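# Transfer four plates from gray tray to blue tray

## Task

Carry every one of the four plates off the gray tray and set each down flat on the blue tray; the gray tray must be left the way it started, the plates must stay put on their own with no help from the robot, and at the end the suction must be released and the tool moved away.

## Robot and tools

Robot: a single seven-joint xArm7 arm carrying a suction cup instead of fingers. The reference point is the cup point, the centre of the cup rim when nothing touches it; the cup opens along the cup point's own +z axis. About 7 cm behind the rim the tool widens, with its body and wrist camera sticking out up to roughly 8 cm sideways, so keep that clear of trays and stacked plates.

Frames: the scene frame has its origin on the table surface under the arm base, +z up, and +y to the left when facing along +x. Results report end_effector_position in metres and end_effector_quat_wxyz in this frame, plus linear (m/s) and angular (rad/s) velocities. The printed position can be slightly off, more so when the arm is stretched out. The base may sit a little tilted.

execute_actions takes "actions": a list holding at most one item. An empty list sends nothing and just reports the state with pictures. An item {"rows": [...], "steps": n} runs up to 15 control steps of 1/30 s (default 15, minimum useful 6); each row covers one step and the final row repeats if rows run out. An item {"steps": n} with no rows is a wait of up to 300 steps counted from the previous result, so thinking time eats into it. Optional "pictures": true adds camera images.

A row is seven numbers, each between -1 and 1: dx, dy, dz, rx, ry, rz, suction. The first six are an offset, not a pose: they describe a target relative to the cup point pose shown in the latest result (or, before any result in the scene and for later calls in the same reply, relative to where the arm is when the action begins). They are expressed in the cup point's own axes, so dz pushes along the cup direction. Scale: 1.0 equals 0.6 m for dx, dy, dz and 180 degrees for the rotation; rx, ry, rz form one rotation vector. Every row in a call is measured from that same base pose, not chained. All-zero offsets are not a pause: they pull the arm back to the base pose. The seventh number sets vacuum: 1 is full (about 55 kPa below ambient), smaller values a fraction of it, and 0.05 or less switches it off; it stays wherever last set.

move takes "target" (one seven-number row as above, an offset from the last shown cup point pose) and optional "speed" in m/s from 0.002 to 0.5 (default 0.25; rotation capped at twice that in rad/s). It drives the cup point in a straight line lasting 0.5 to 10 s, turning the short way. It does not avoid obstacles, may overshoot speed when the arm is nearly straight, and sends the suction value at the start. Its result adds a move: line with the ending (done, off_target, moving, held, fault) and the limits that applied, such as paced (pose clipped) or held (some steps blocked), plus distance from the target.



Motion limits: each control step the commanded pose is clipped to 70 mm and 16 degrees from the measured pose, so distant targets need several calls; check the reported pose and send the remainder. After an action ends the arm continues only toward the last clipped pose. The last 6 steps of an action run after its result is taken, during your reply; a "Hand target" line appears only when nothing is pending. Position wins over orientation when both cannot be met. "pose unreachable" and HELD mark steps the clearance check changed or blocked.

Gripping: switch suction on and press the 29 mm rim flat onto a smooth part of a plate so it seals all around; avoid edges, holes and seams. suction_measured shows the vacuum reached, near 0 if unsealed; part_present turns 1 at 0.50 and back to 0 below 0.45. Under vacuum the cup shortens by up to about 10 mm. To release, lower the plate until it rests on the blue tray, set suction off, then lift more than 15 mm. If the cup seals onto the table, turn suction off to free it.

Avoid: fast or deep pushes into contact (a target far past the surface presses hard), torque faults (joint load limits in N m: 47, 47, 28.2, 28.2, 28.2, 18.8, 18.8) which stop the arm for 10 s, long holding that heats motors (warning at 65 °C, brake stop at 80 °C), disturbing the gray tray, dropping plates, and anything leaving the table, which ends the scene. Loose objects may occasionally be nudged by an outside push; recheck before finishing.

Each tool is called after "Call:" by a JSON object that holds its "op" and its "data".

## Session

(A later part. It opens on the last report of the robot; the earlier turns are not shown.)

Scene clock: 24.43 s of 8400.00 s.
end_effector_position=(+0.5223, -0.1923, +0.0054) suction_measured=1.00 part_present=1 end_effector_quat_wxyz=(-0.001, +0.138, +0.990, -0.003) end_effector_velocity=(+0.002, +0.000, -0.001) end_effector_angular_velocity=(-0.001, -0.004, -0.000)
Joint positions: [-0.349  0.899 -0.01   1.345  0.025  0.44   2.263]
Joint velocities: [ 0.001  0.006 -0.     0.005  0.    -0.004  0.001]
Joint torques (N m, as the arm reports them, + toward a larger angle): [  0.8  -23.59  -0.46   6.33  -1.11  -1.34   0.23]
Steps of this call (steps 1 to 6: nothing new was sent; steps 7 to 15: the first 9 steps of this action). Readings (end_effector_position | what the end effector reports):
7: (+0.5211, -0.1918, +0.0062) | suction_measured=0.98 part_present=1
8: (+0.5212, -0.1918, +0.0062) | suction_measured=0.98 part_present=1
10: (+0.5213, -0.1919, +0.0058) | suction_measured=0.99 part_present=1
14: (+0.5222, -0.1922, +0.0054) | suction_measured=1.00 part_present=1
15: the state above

6 mm confirmed.

Call:
{"op": "execute_actions", "data": {"actions": [{"rows":[[0,0,0,0,0,0,0]],"steps":7}]}}

Call:
{"op": "move", "data": {"target": [0,0,-0.12,0,0,0,0]}}

Call:
{"op": "move", "data": {"target": [0.274,0.466,0,0,0,-0.09,0], "speed": 0.35}}

Scene clock: 24.67 s of 8400.00 s.
end_effector_position=(+0.5223, -0.1923, +0.0052) suction_measured=0.00 part_present=0 end_effector_quat_wxyz=(-0.001, +0.138, +0.990, -0.003) end_effector_velocity=(+0.006, -0.002, +0.010) end_effector_angular_velocity=(-0.006, -0.015, +0.003)
Joint positions: [-0.349  0.899 -0.01   1.346  0.025  0.44   2.263]
Joint velocities: [ 0.001 -0.016 -0.001  0.003 -0.     0.003 -0.001]
Joint torques (N m, as the arm reports them, + toward a larger angle): [  0.04 -20.54  -0.7    5.3   -0.88  -0.96   0.02]
Off your previous action's commanded pose: 0.002 m, 0 deg at its last step (step 6 of this call).
Steps of this call (steps 1 to 6: the last 6 steps of your previous action; step 7: the first step of this action). Readings (end_effector_position | what the end effector reports):
7: the state above

Scene clock: 25.77 s of 8400.00 s.
end_effector_position=(+0.5227, -0.1917, +0.0768) suction_measured=0.00 part_present=0 end_effector_quat_wxyz=(-0.002, +0.138, +0.990, -0.003) end_effector_velocity=(+0.002, -0.002, +0.004) end_effector_angular_velocity=(-0.004, -0.006, -0.001)
Joint positions: [-0.346  0.716 -0.013  1.276  0.022  0.554  2.265]
Joint velocities: [-0.001 -0.007 -0.001  0.002 -0.001  0.002  0.   ]
Joint torques (N m, as the arm reports them, + toward a larger angle): [  0.08 -25.82  -0.79   7.81  -1.17  -1.7    0.11]
Hand target: +0.523, -0.192, +0.078; -0.001, +0.138, +0.990, -0.003
Off your previous action's commanded pose: 0.000 m, 0 deg at its last step (step 6 of this call).
Off the commanded pose: 0.001 m, 0 deg.
Kept back: nothing.
move: done

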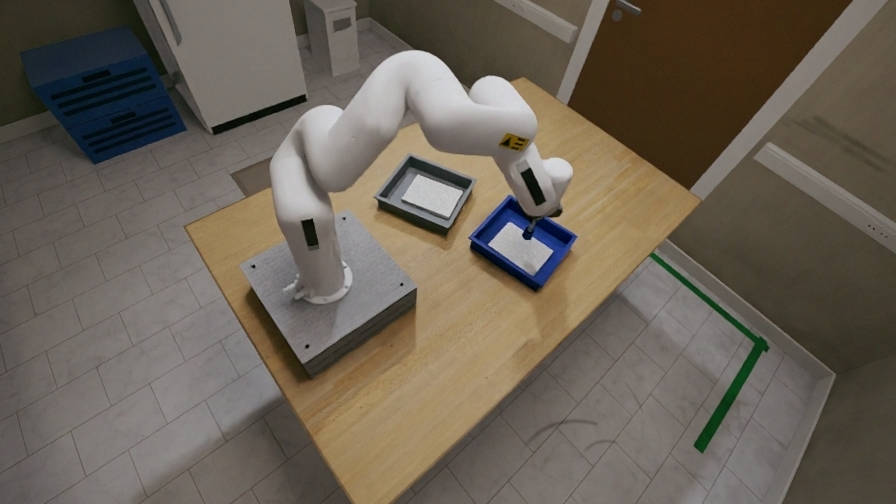

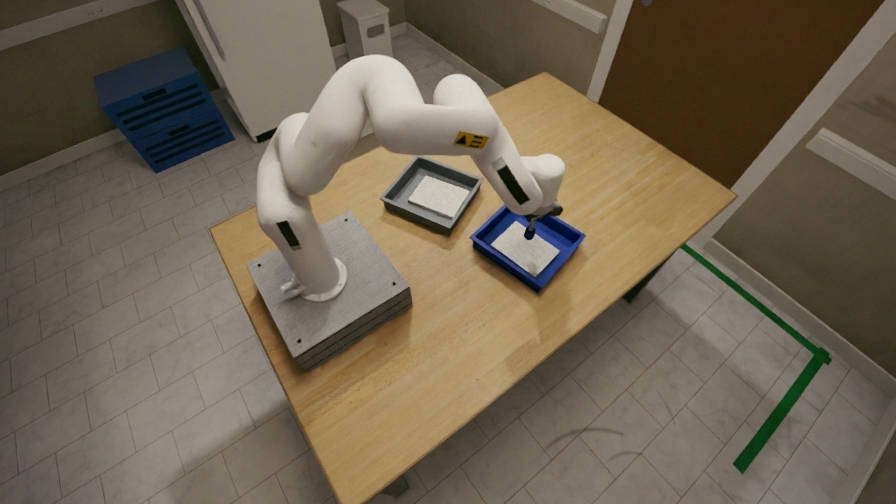

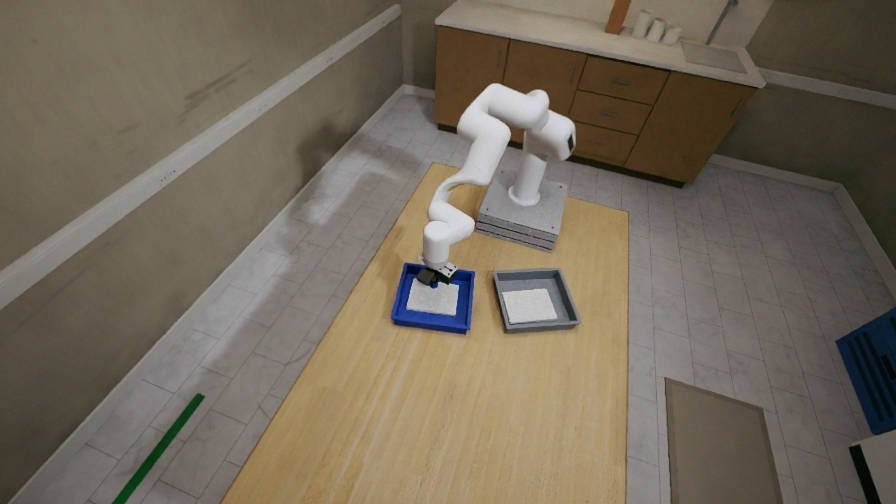

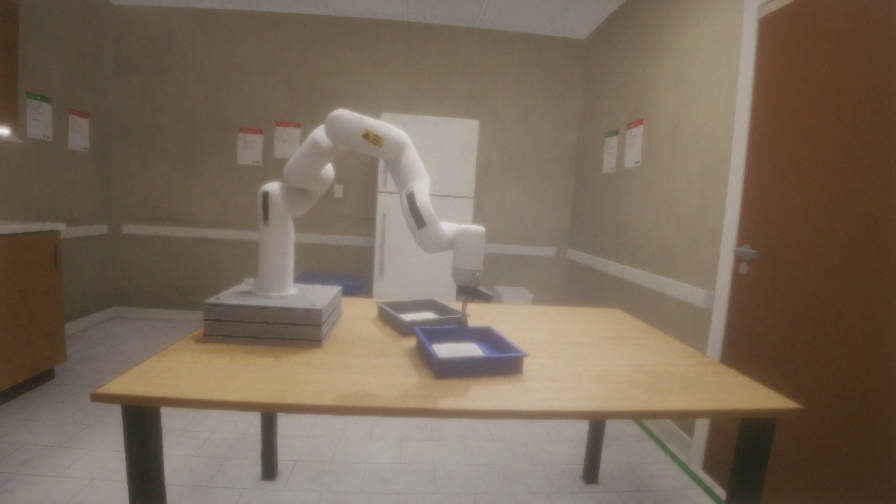

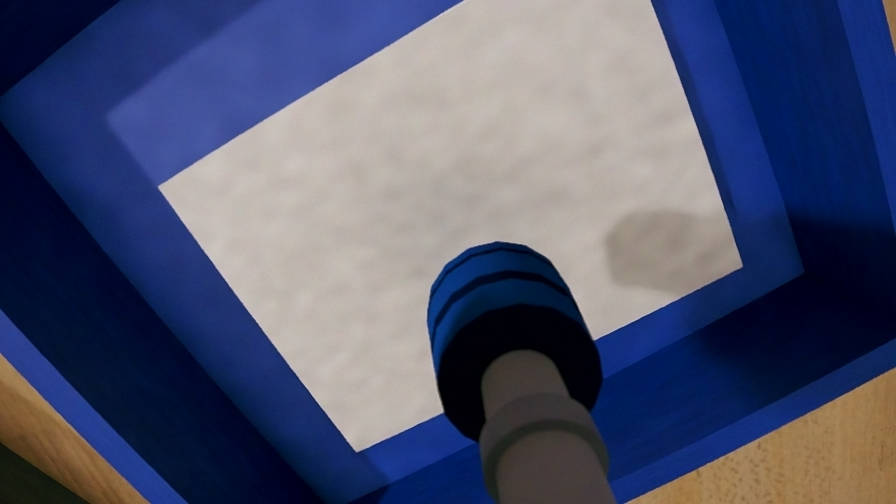

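Scene clock: 27.20 s of 8400.00 s.
end_effector_position=(+0.4413, +0.1210, +0.0752) suction_measured=0.00 part_present=0 end_effector_quat_wxyz=(-0.003, -0.002, +1.000, -0.003) end_effector_velocity=(-0.002, +0.008, -0.000) end_effector_angular_velocity=(-0.000, +0.001, +0.011)
Joint positions: [ 0.165  0.509  0.082  0.866 -0.116  0.355  2.706]
Joint velocities: [ 0.016  0.001  0.003  0.001 -0.004  0.002  0.011]
Joint torques (N m, as the arm reports them, + toward a larger angle): [  0.57 -21.01   0.63   6.25  -1.1   -1.47   0.2 ]
Hand target: +0.441, +0.123, +0.075; -0.003, -0.003, +1.000, -0.002
Off the commanded pose: 0.001 m, 0 deg.
Kept back: nothing.
move: done

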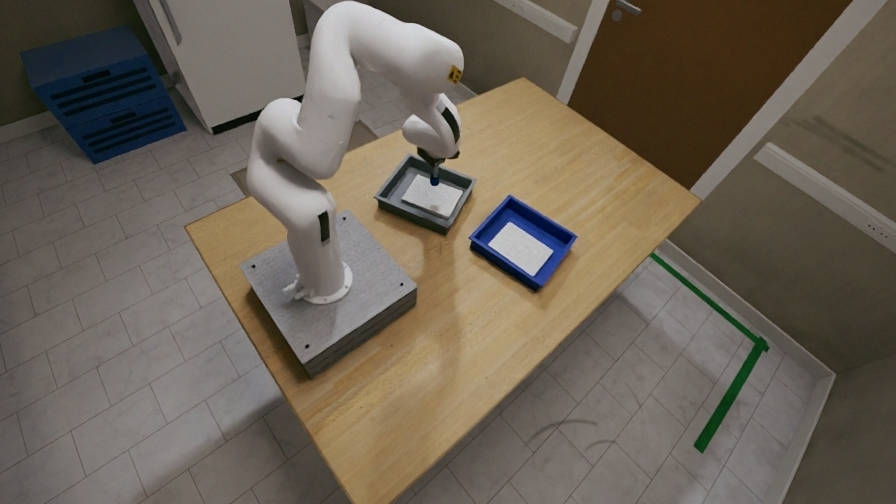

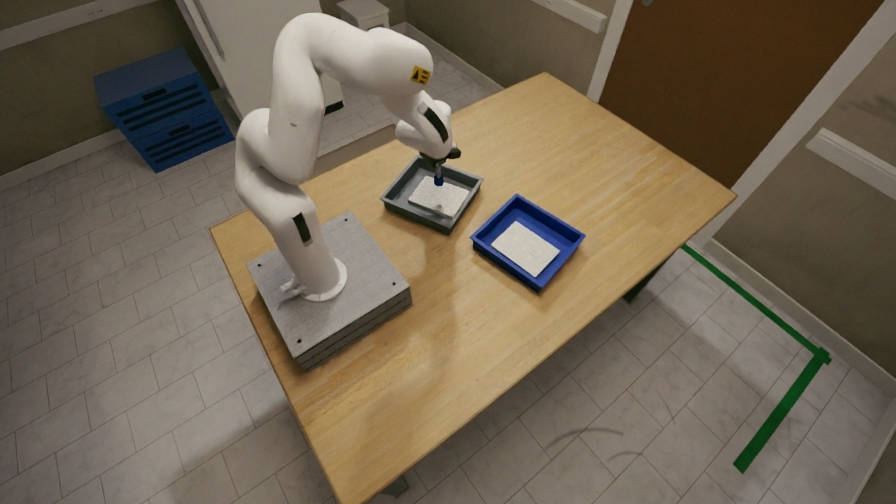

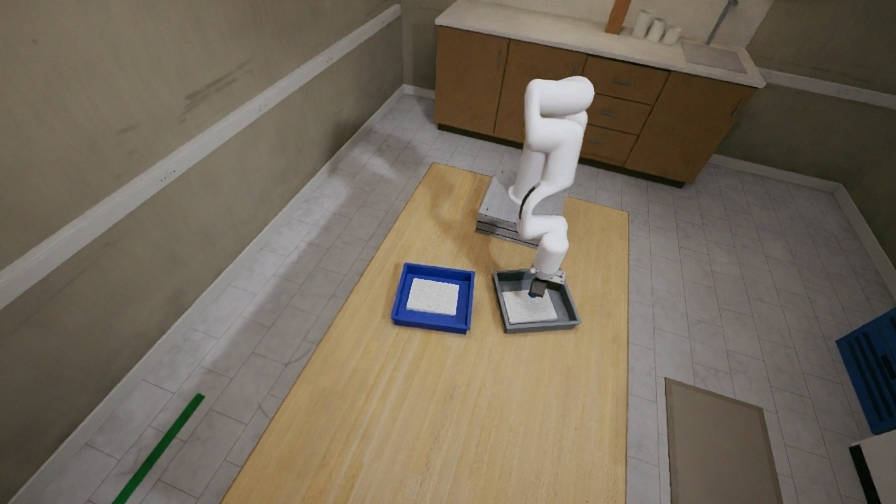

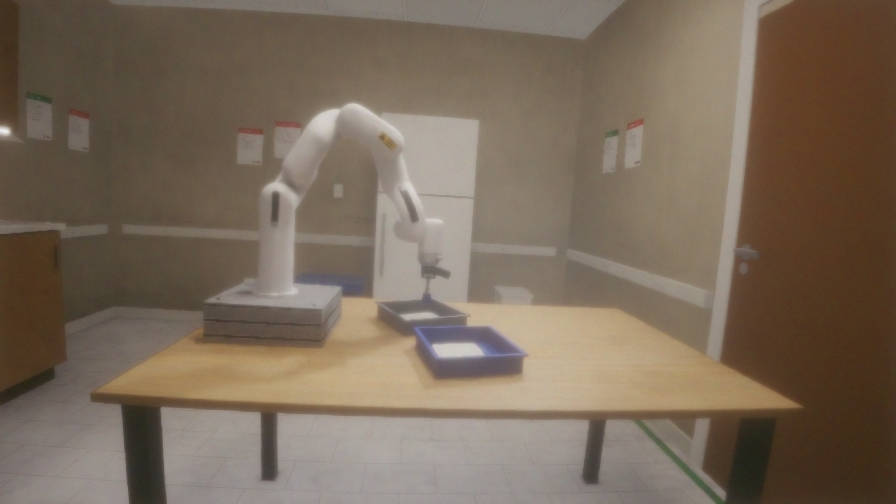

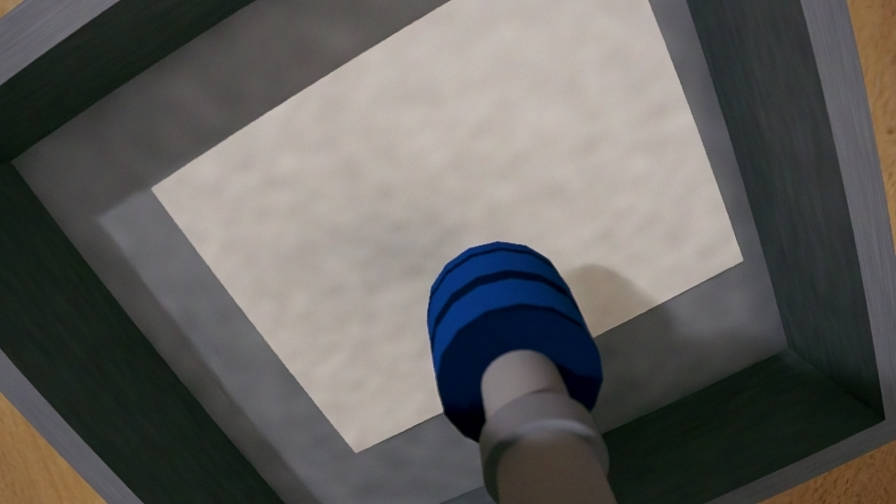

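Call:
{"op": "move", "data": {"target": [0,0,0.1004,0,0,0,1], "speed": 0.06}}

Call:
{"op": "execute_actions", "data": {"actions": [{"steps":18}]}}

Call:
{"op": "move", "data": {"target": [0,0,-0.103,0,0,0,1], "speed": 0.15}}

Call:
{"op": "move", "data": {"target": [-0.132,-0.522,0,0,0,0.09,1], "speed": 0.3}}

Scene clock: 28.80 s of 8400.00 s.
end_effector_position=(+0.4408, +0.1204, +0.0151) suction_measured=0.29 part_present=0 end_effector_quat_wxyz=(-0.003, -0.001, +1.000, -0.003) end_effector_velocity=(+0.001, +0.001, -0.000) end_effector_angular_velocity=(+0.001, -0.004, +0.002)
Joint positions: [ 0.191  0.692  0.049  0.923 -0.142  0.229  2.727]
Joint velocities: [ 0.001  0.002  0.     0.003  0.    -0.003 -0.001]
Joint torques (N m, as the arm reports them, + toward a larger angle): [  0.71 -23.1    0.37   5.57  -0.89  -1.61   0.2 ]
Hand target: +0.441, +0.120, +0.015; -0.003, -0.001, +1.000, -0.003
Off the commanded pose: 0.000 m, 0 deg.
Kept back: nothing.
move: done

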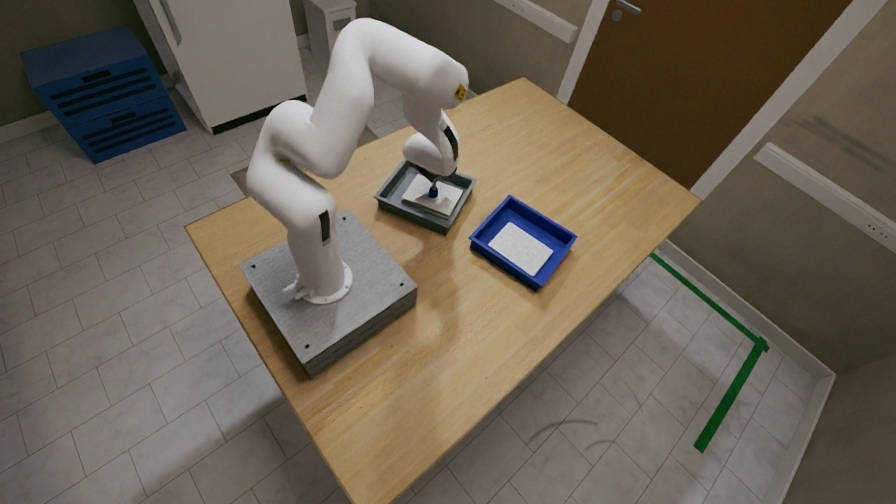

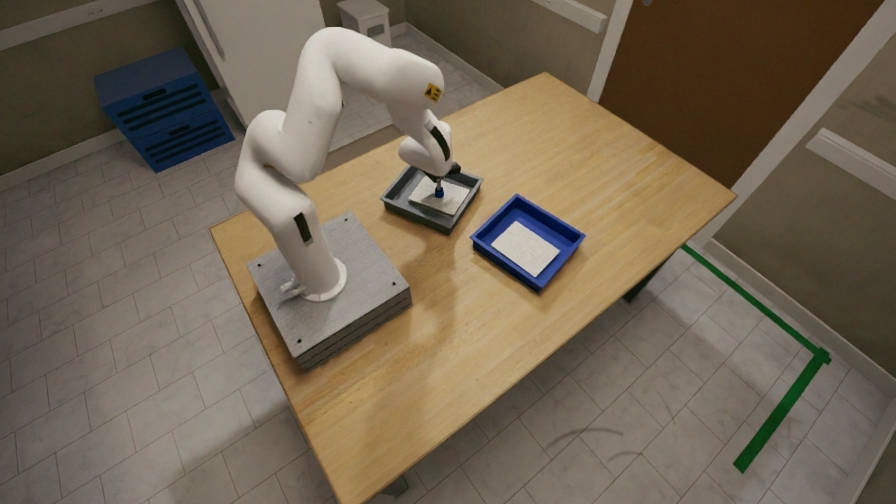

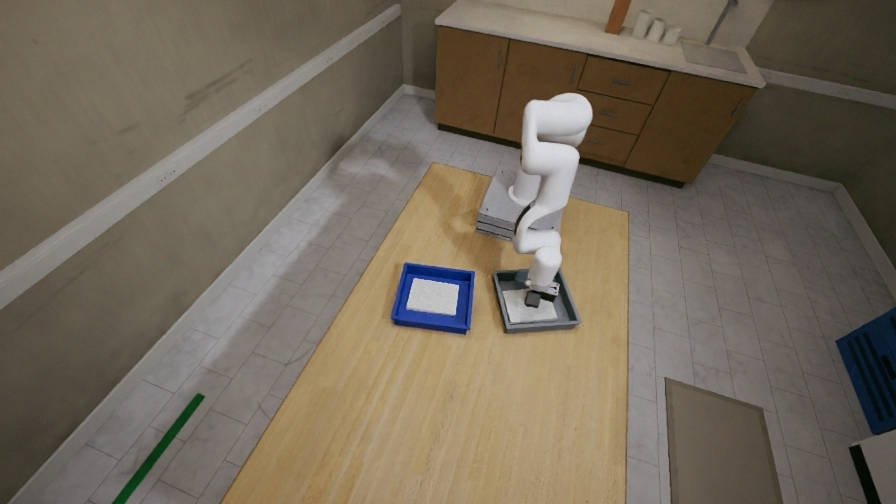

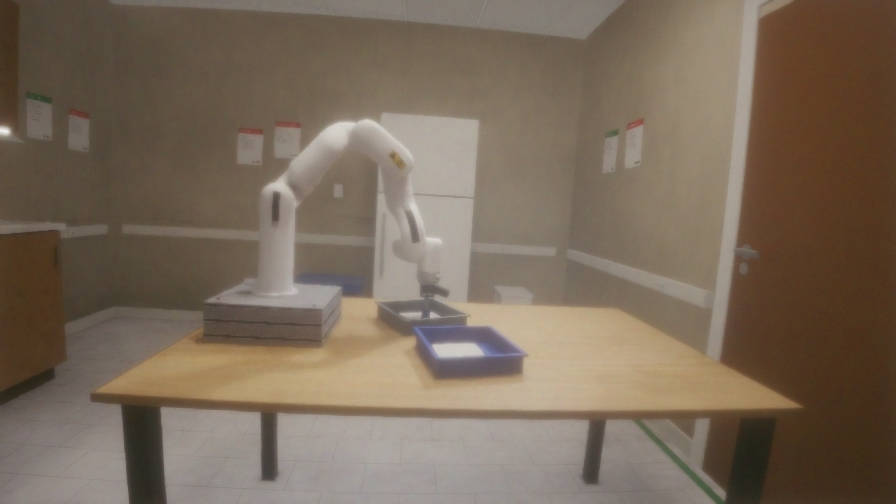

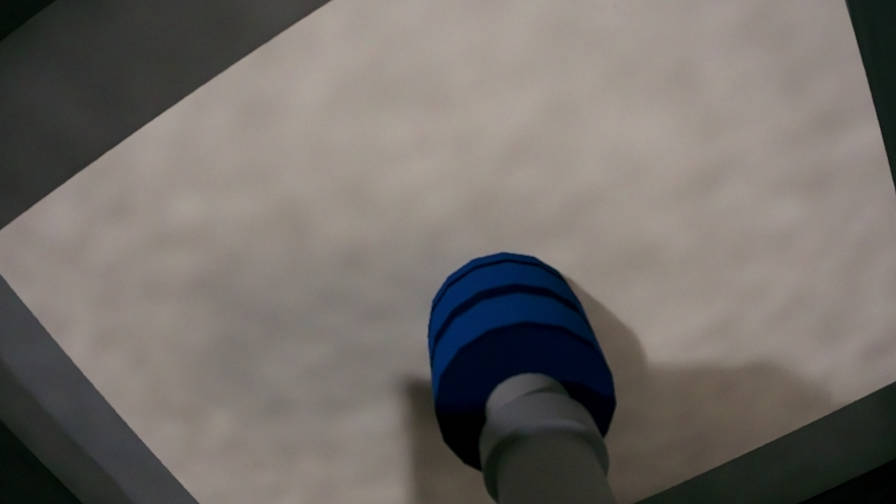

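Scene clock: 29.40 s of 8400.00 s.
end_effector_position=(+0.4408, +0.1204, +0.0149) suction_measured=0.93 part_present=1 end_effector_quat_wxyz=(-0.003, -0.001, +1.000, -0.003) end_effector_velocity=(-0.000, +0.000, +0.000) end_effector_angular_velocity=(+0.001, +0.000, -0.000)
Joint positions: [ 0.191  0.692  0.049  0.923 -0.142  0.228  2.727]
Joint velocities: [-0.001 -0.     0.001  0.    -0.    -0.     0.001]
Joint torques (N m, as the arm reports them, + toward a larger angle): [  0.44 -22.44   0.24   5.34  -1.33  -1.49  -0.01]
Hand target: +0.441, +0.120, +0.015; -0.003, -0.001, +1.000, -0.003
Off the commanded pose: 0.000 m, 0 deg.
Kept back: nothing.
Steps of this call (steps 1 to 18: nothing new was sent). Readings (end_effector_position | what the end effector reports):
1: (+0.4409, +0.1204, +0.0150) | suction_measured=0.33 part_present=0
2: (+0.4409, +0.1204, +0.0150) | suction_measured=0.35 part_present=0
4: (+0.4409, +0.1204, +0.0150) | suction_measured=0.43 part_present=0
8: (+0.4408, +0.1204, +0.0150) | suction_measured=0.66 part_present=1
18: the state above

Scene clock: 30.27 s of 8400.00 s.
end_effector_position=(+0.4410, +0.1209, +0.0763) suction_measured=0.98 part_present=1 end_effector_quat_wxyz=(-0.003, -0.002, +1.000, -0.003) end_effector_velocity=(+0.001, +0.001, +0.003) end_effector_angular_velocity=(+0.001, -0.004, +0.004)
Joint positions: [ 0.166  0.506  0.082  0.865 -0.115  0.358  2.705]
Joint velocities: [-0.001 -0.006  0.002  0.001  0.001  0.003 -0.003]
Joint torques (N m, as the arm reports them, + toward a larger angle): [  1.   -21.75   0.07   7.13  -1.16  -1.79   0.04]
Hand target: +0.441, +0.121, +0.077; -0.003, -0.002, +1.000, -0.003
Off the commanded pose: 0.000 m, 0 deg.
Kept back: nothing.
move: done

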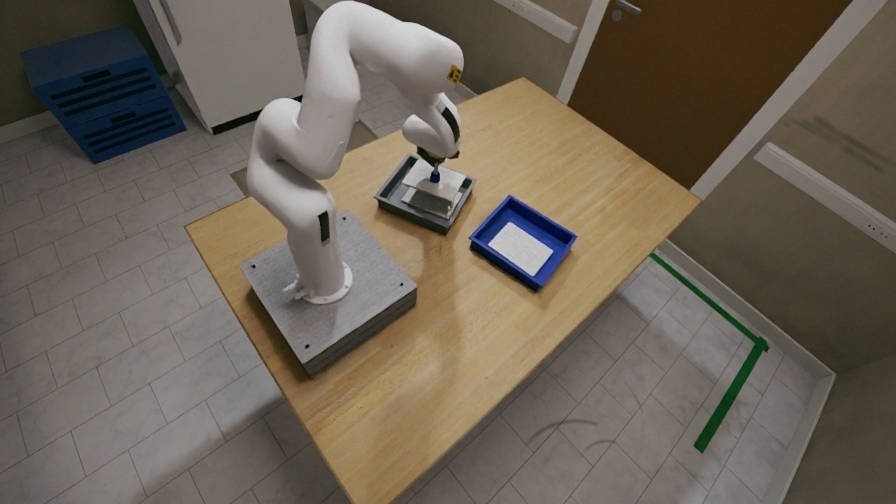

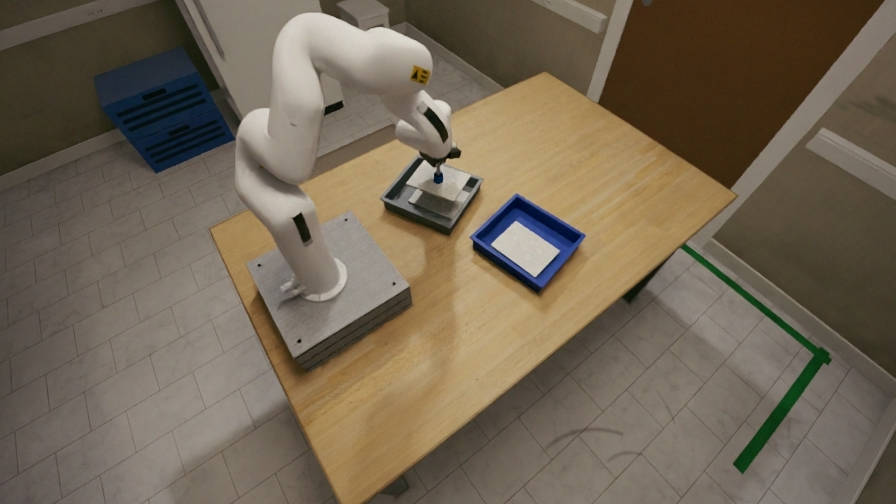

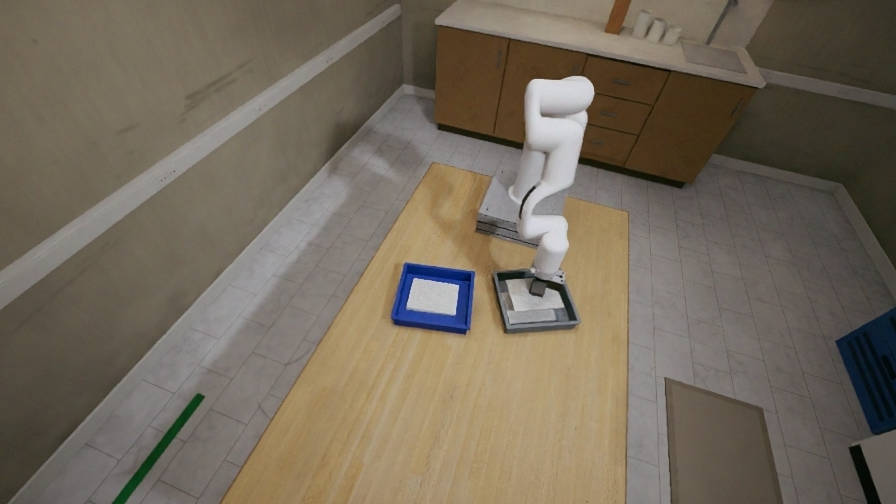

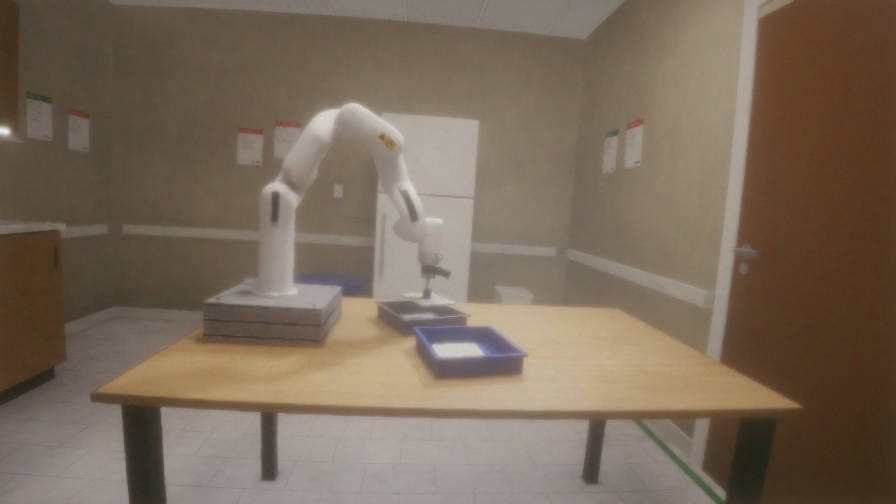

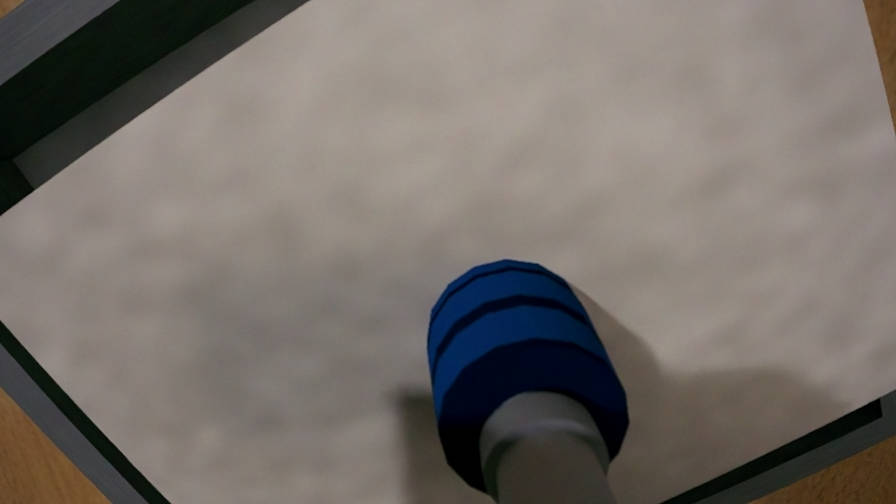

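Scene clock: 31.87 s of 8400.00 s.
end_effector_position=(+0.5213, -0.1913, +0.0780) suction_measured=0.99 part_present=1 end_effector_quat_wxyz=(-0.002, +0.138, +0.990, -0.003) end_effector_velocity=(-0.002, -0.012, +0.001) end_effector_angular_velocity=(-0.006, +0.002, -0.018)
Joint positions: [-0.343  0.71  -0.016  1.27   0.025  0.554  2.264]
Joint velocities: [-0.011  0.005 -0.01   0.011  0.001  0.006 -0.001]
Joint torques (N m, as the arm reports them, + toward a larger angle): [  1.08 -26.28  -0.43   7.89  -1.2   -1.52   0.24]
Hand target: +0.521, -0.192, +0.078; -0.002, +0.139, +0.990, -0.003
Off the commanded pose: 0.001 m, 0 deg.
Kept back: nothing.
move: done

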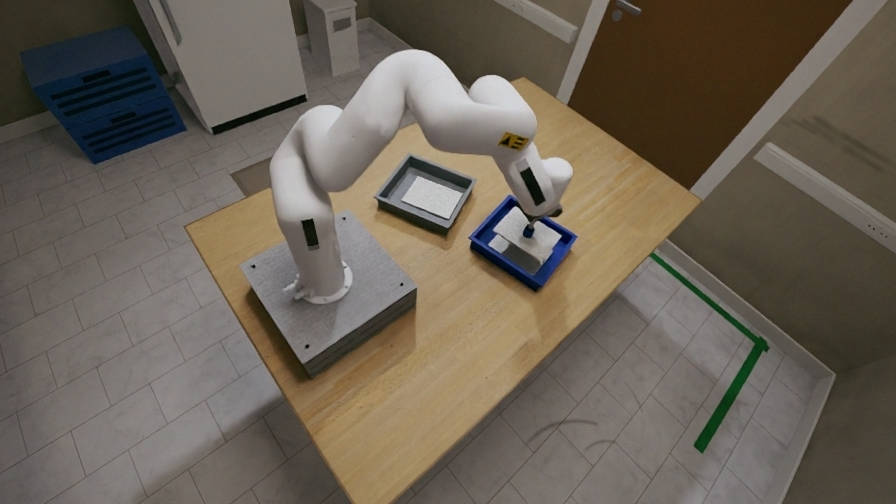

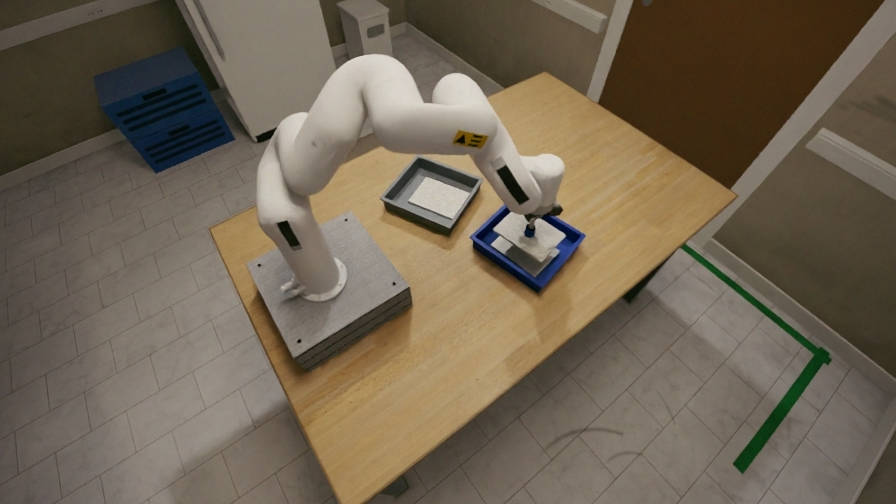

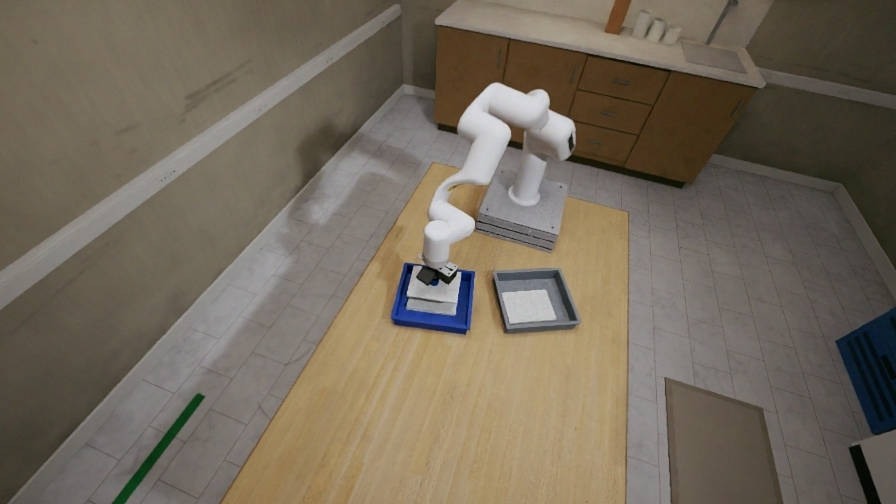

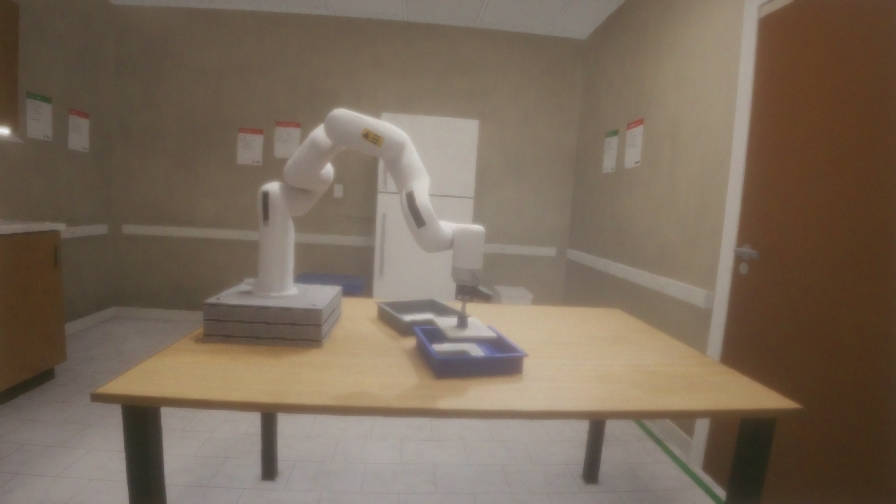

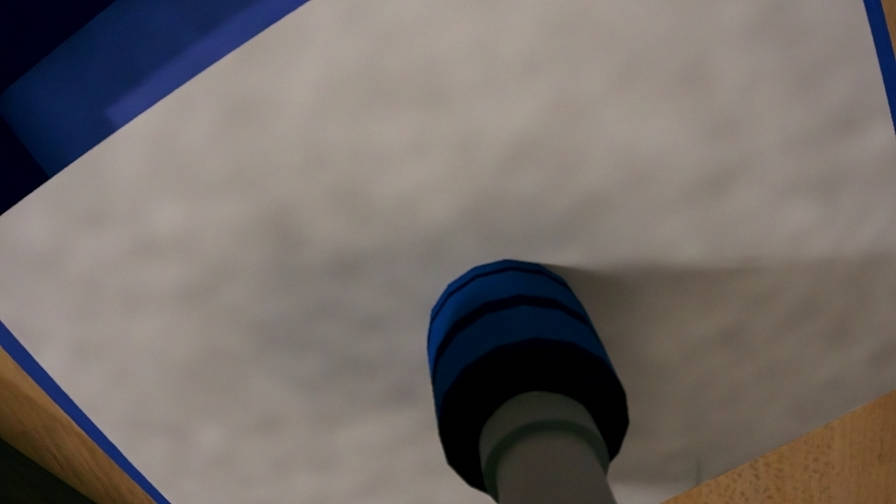

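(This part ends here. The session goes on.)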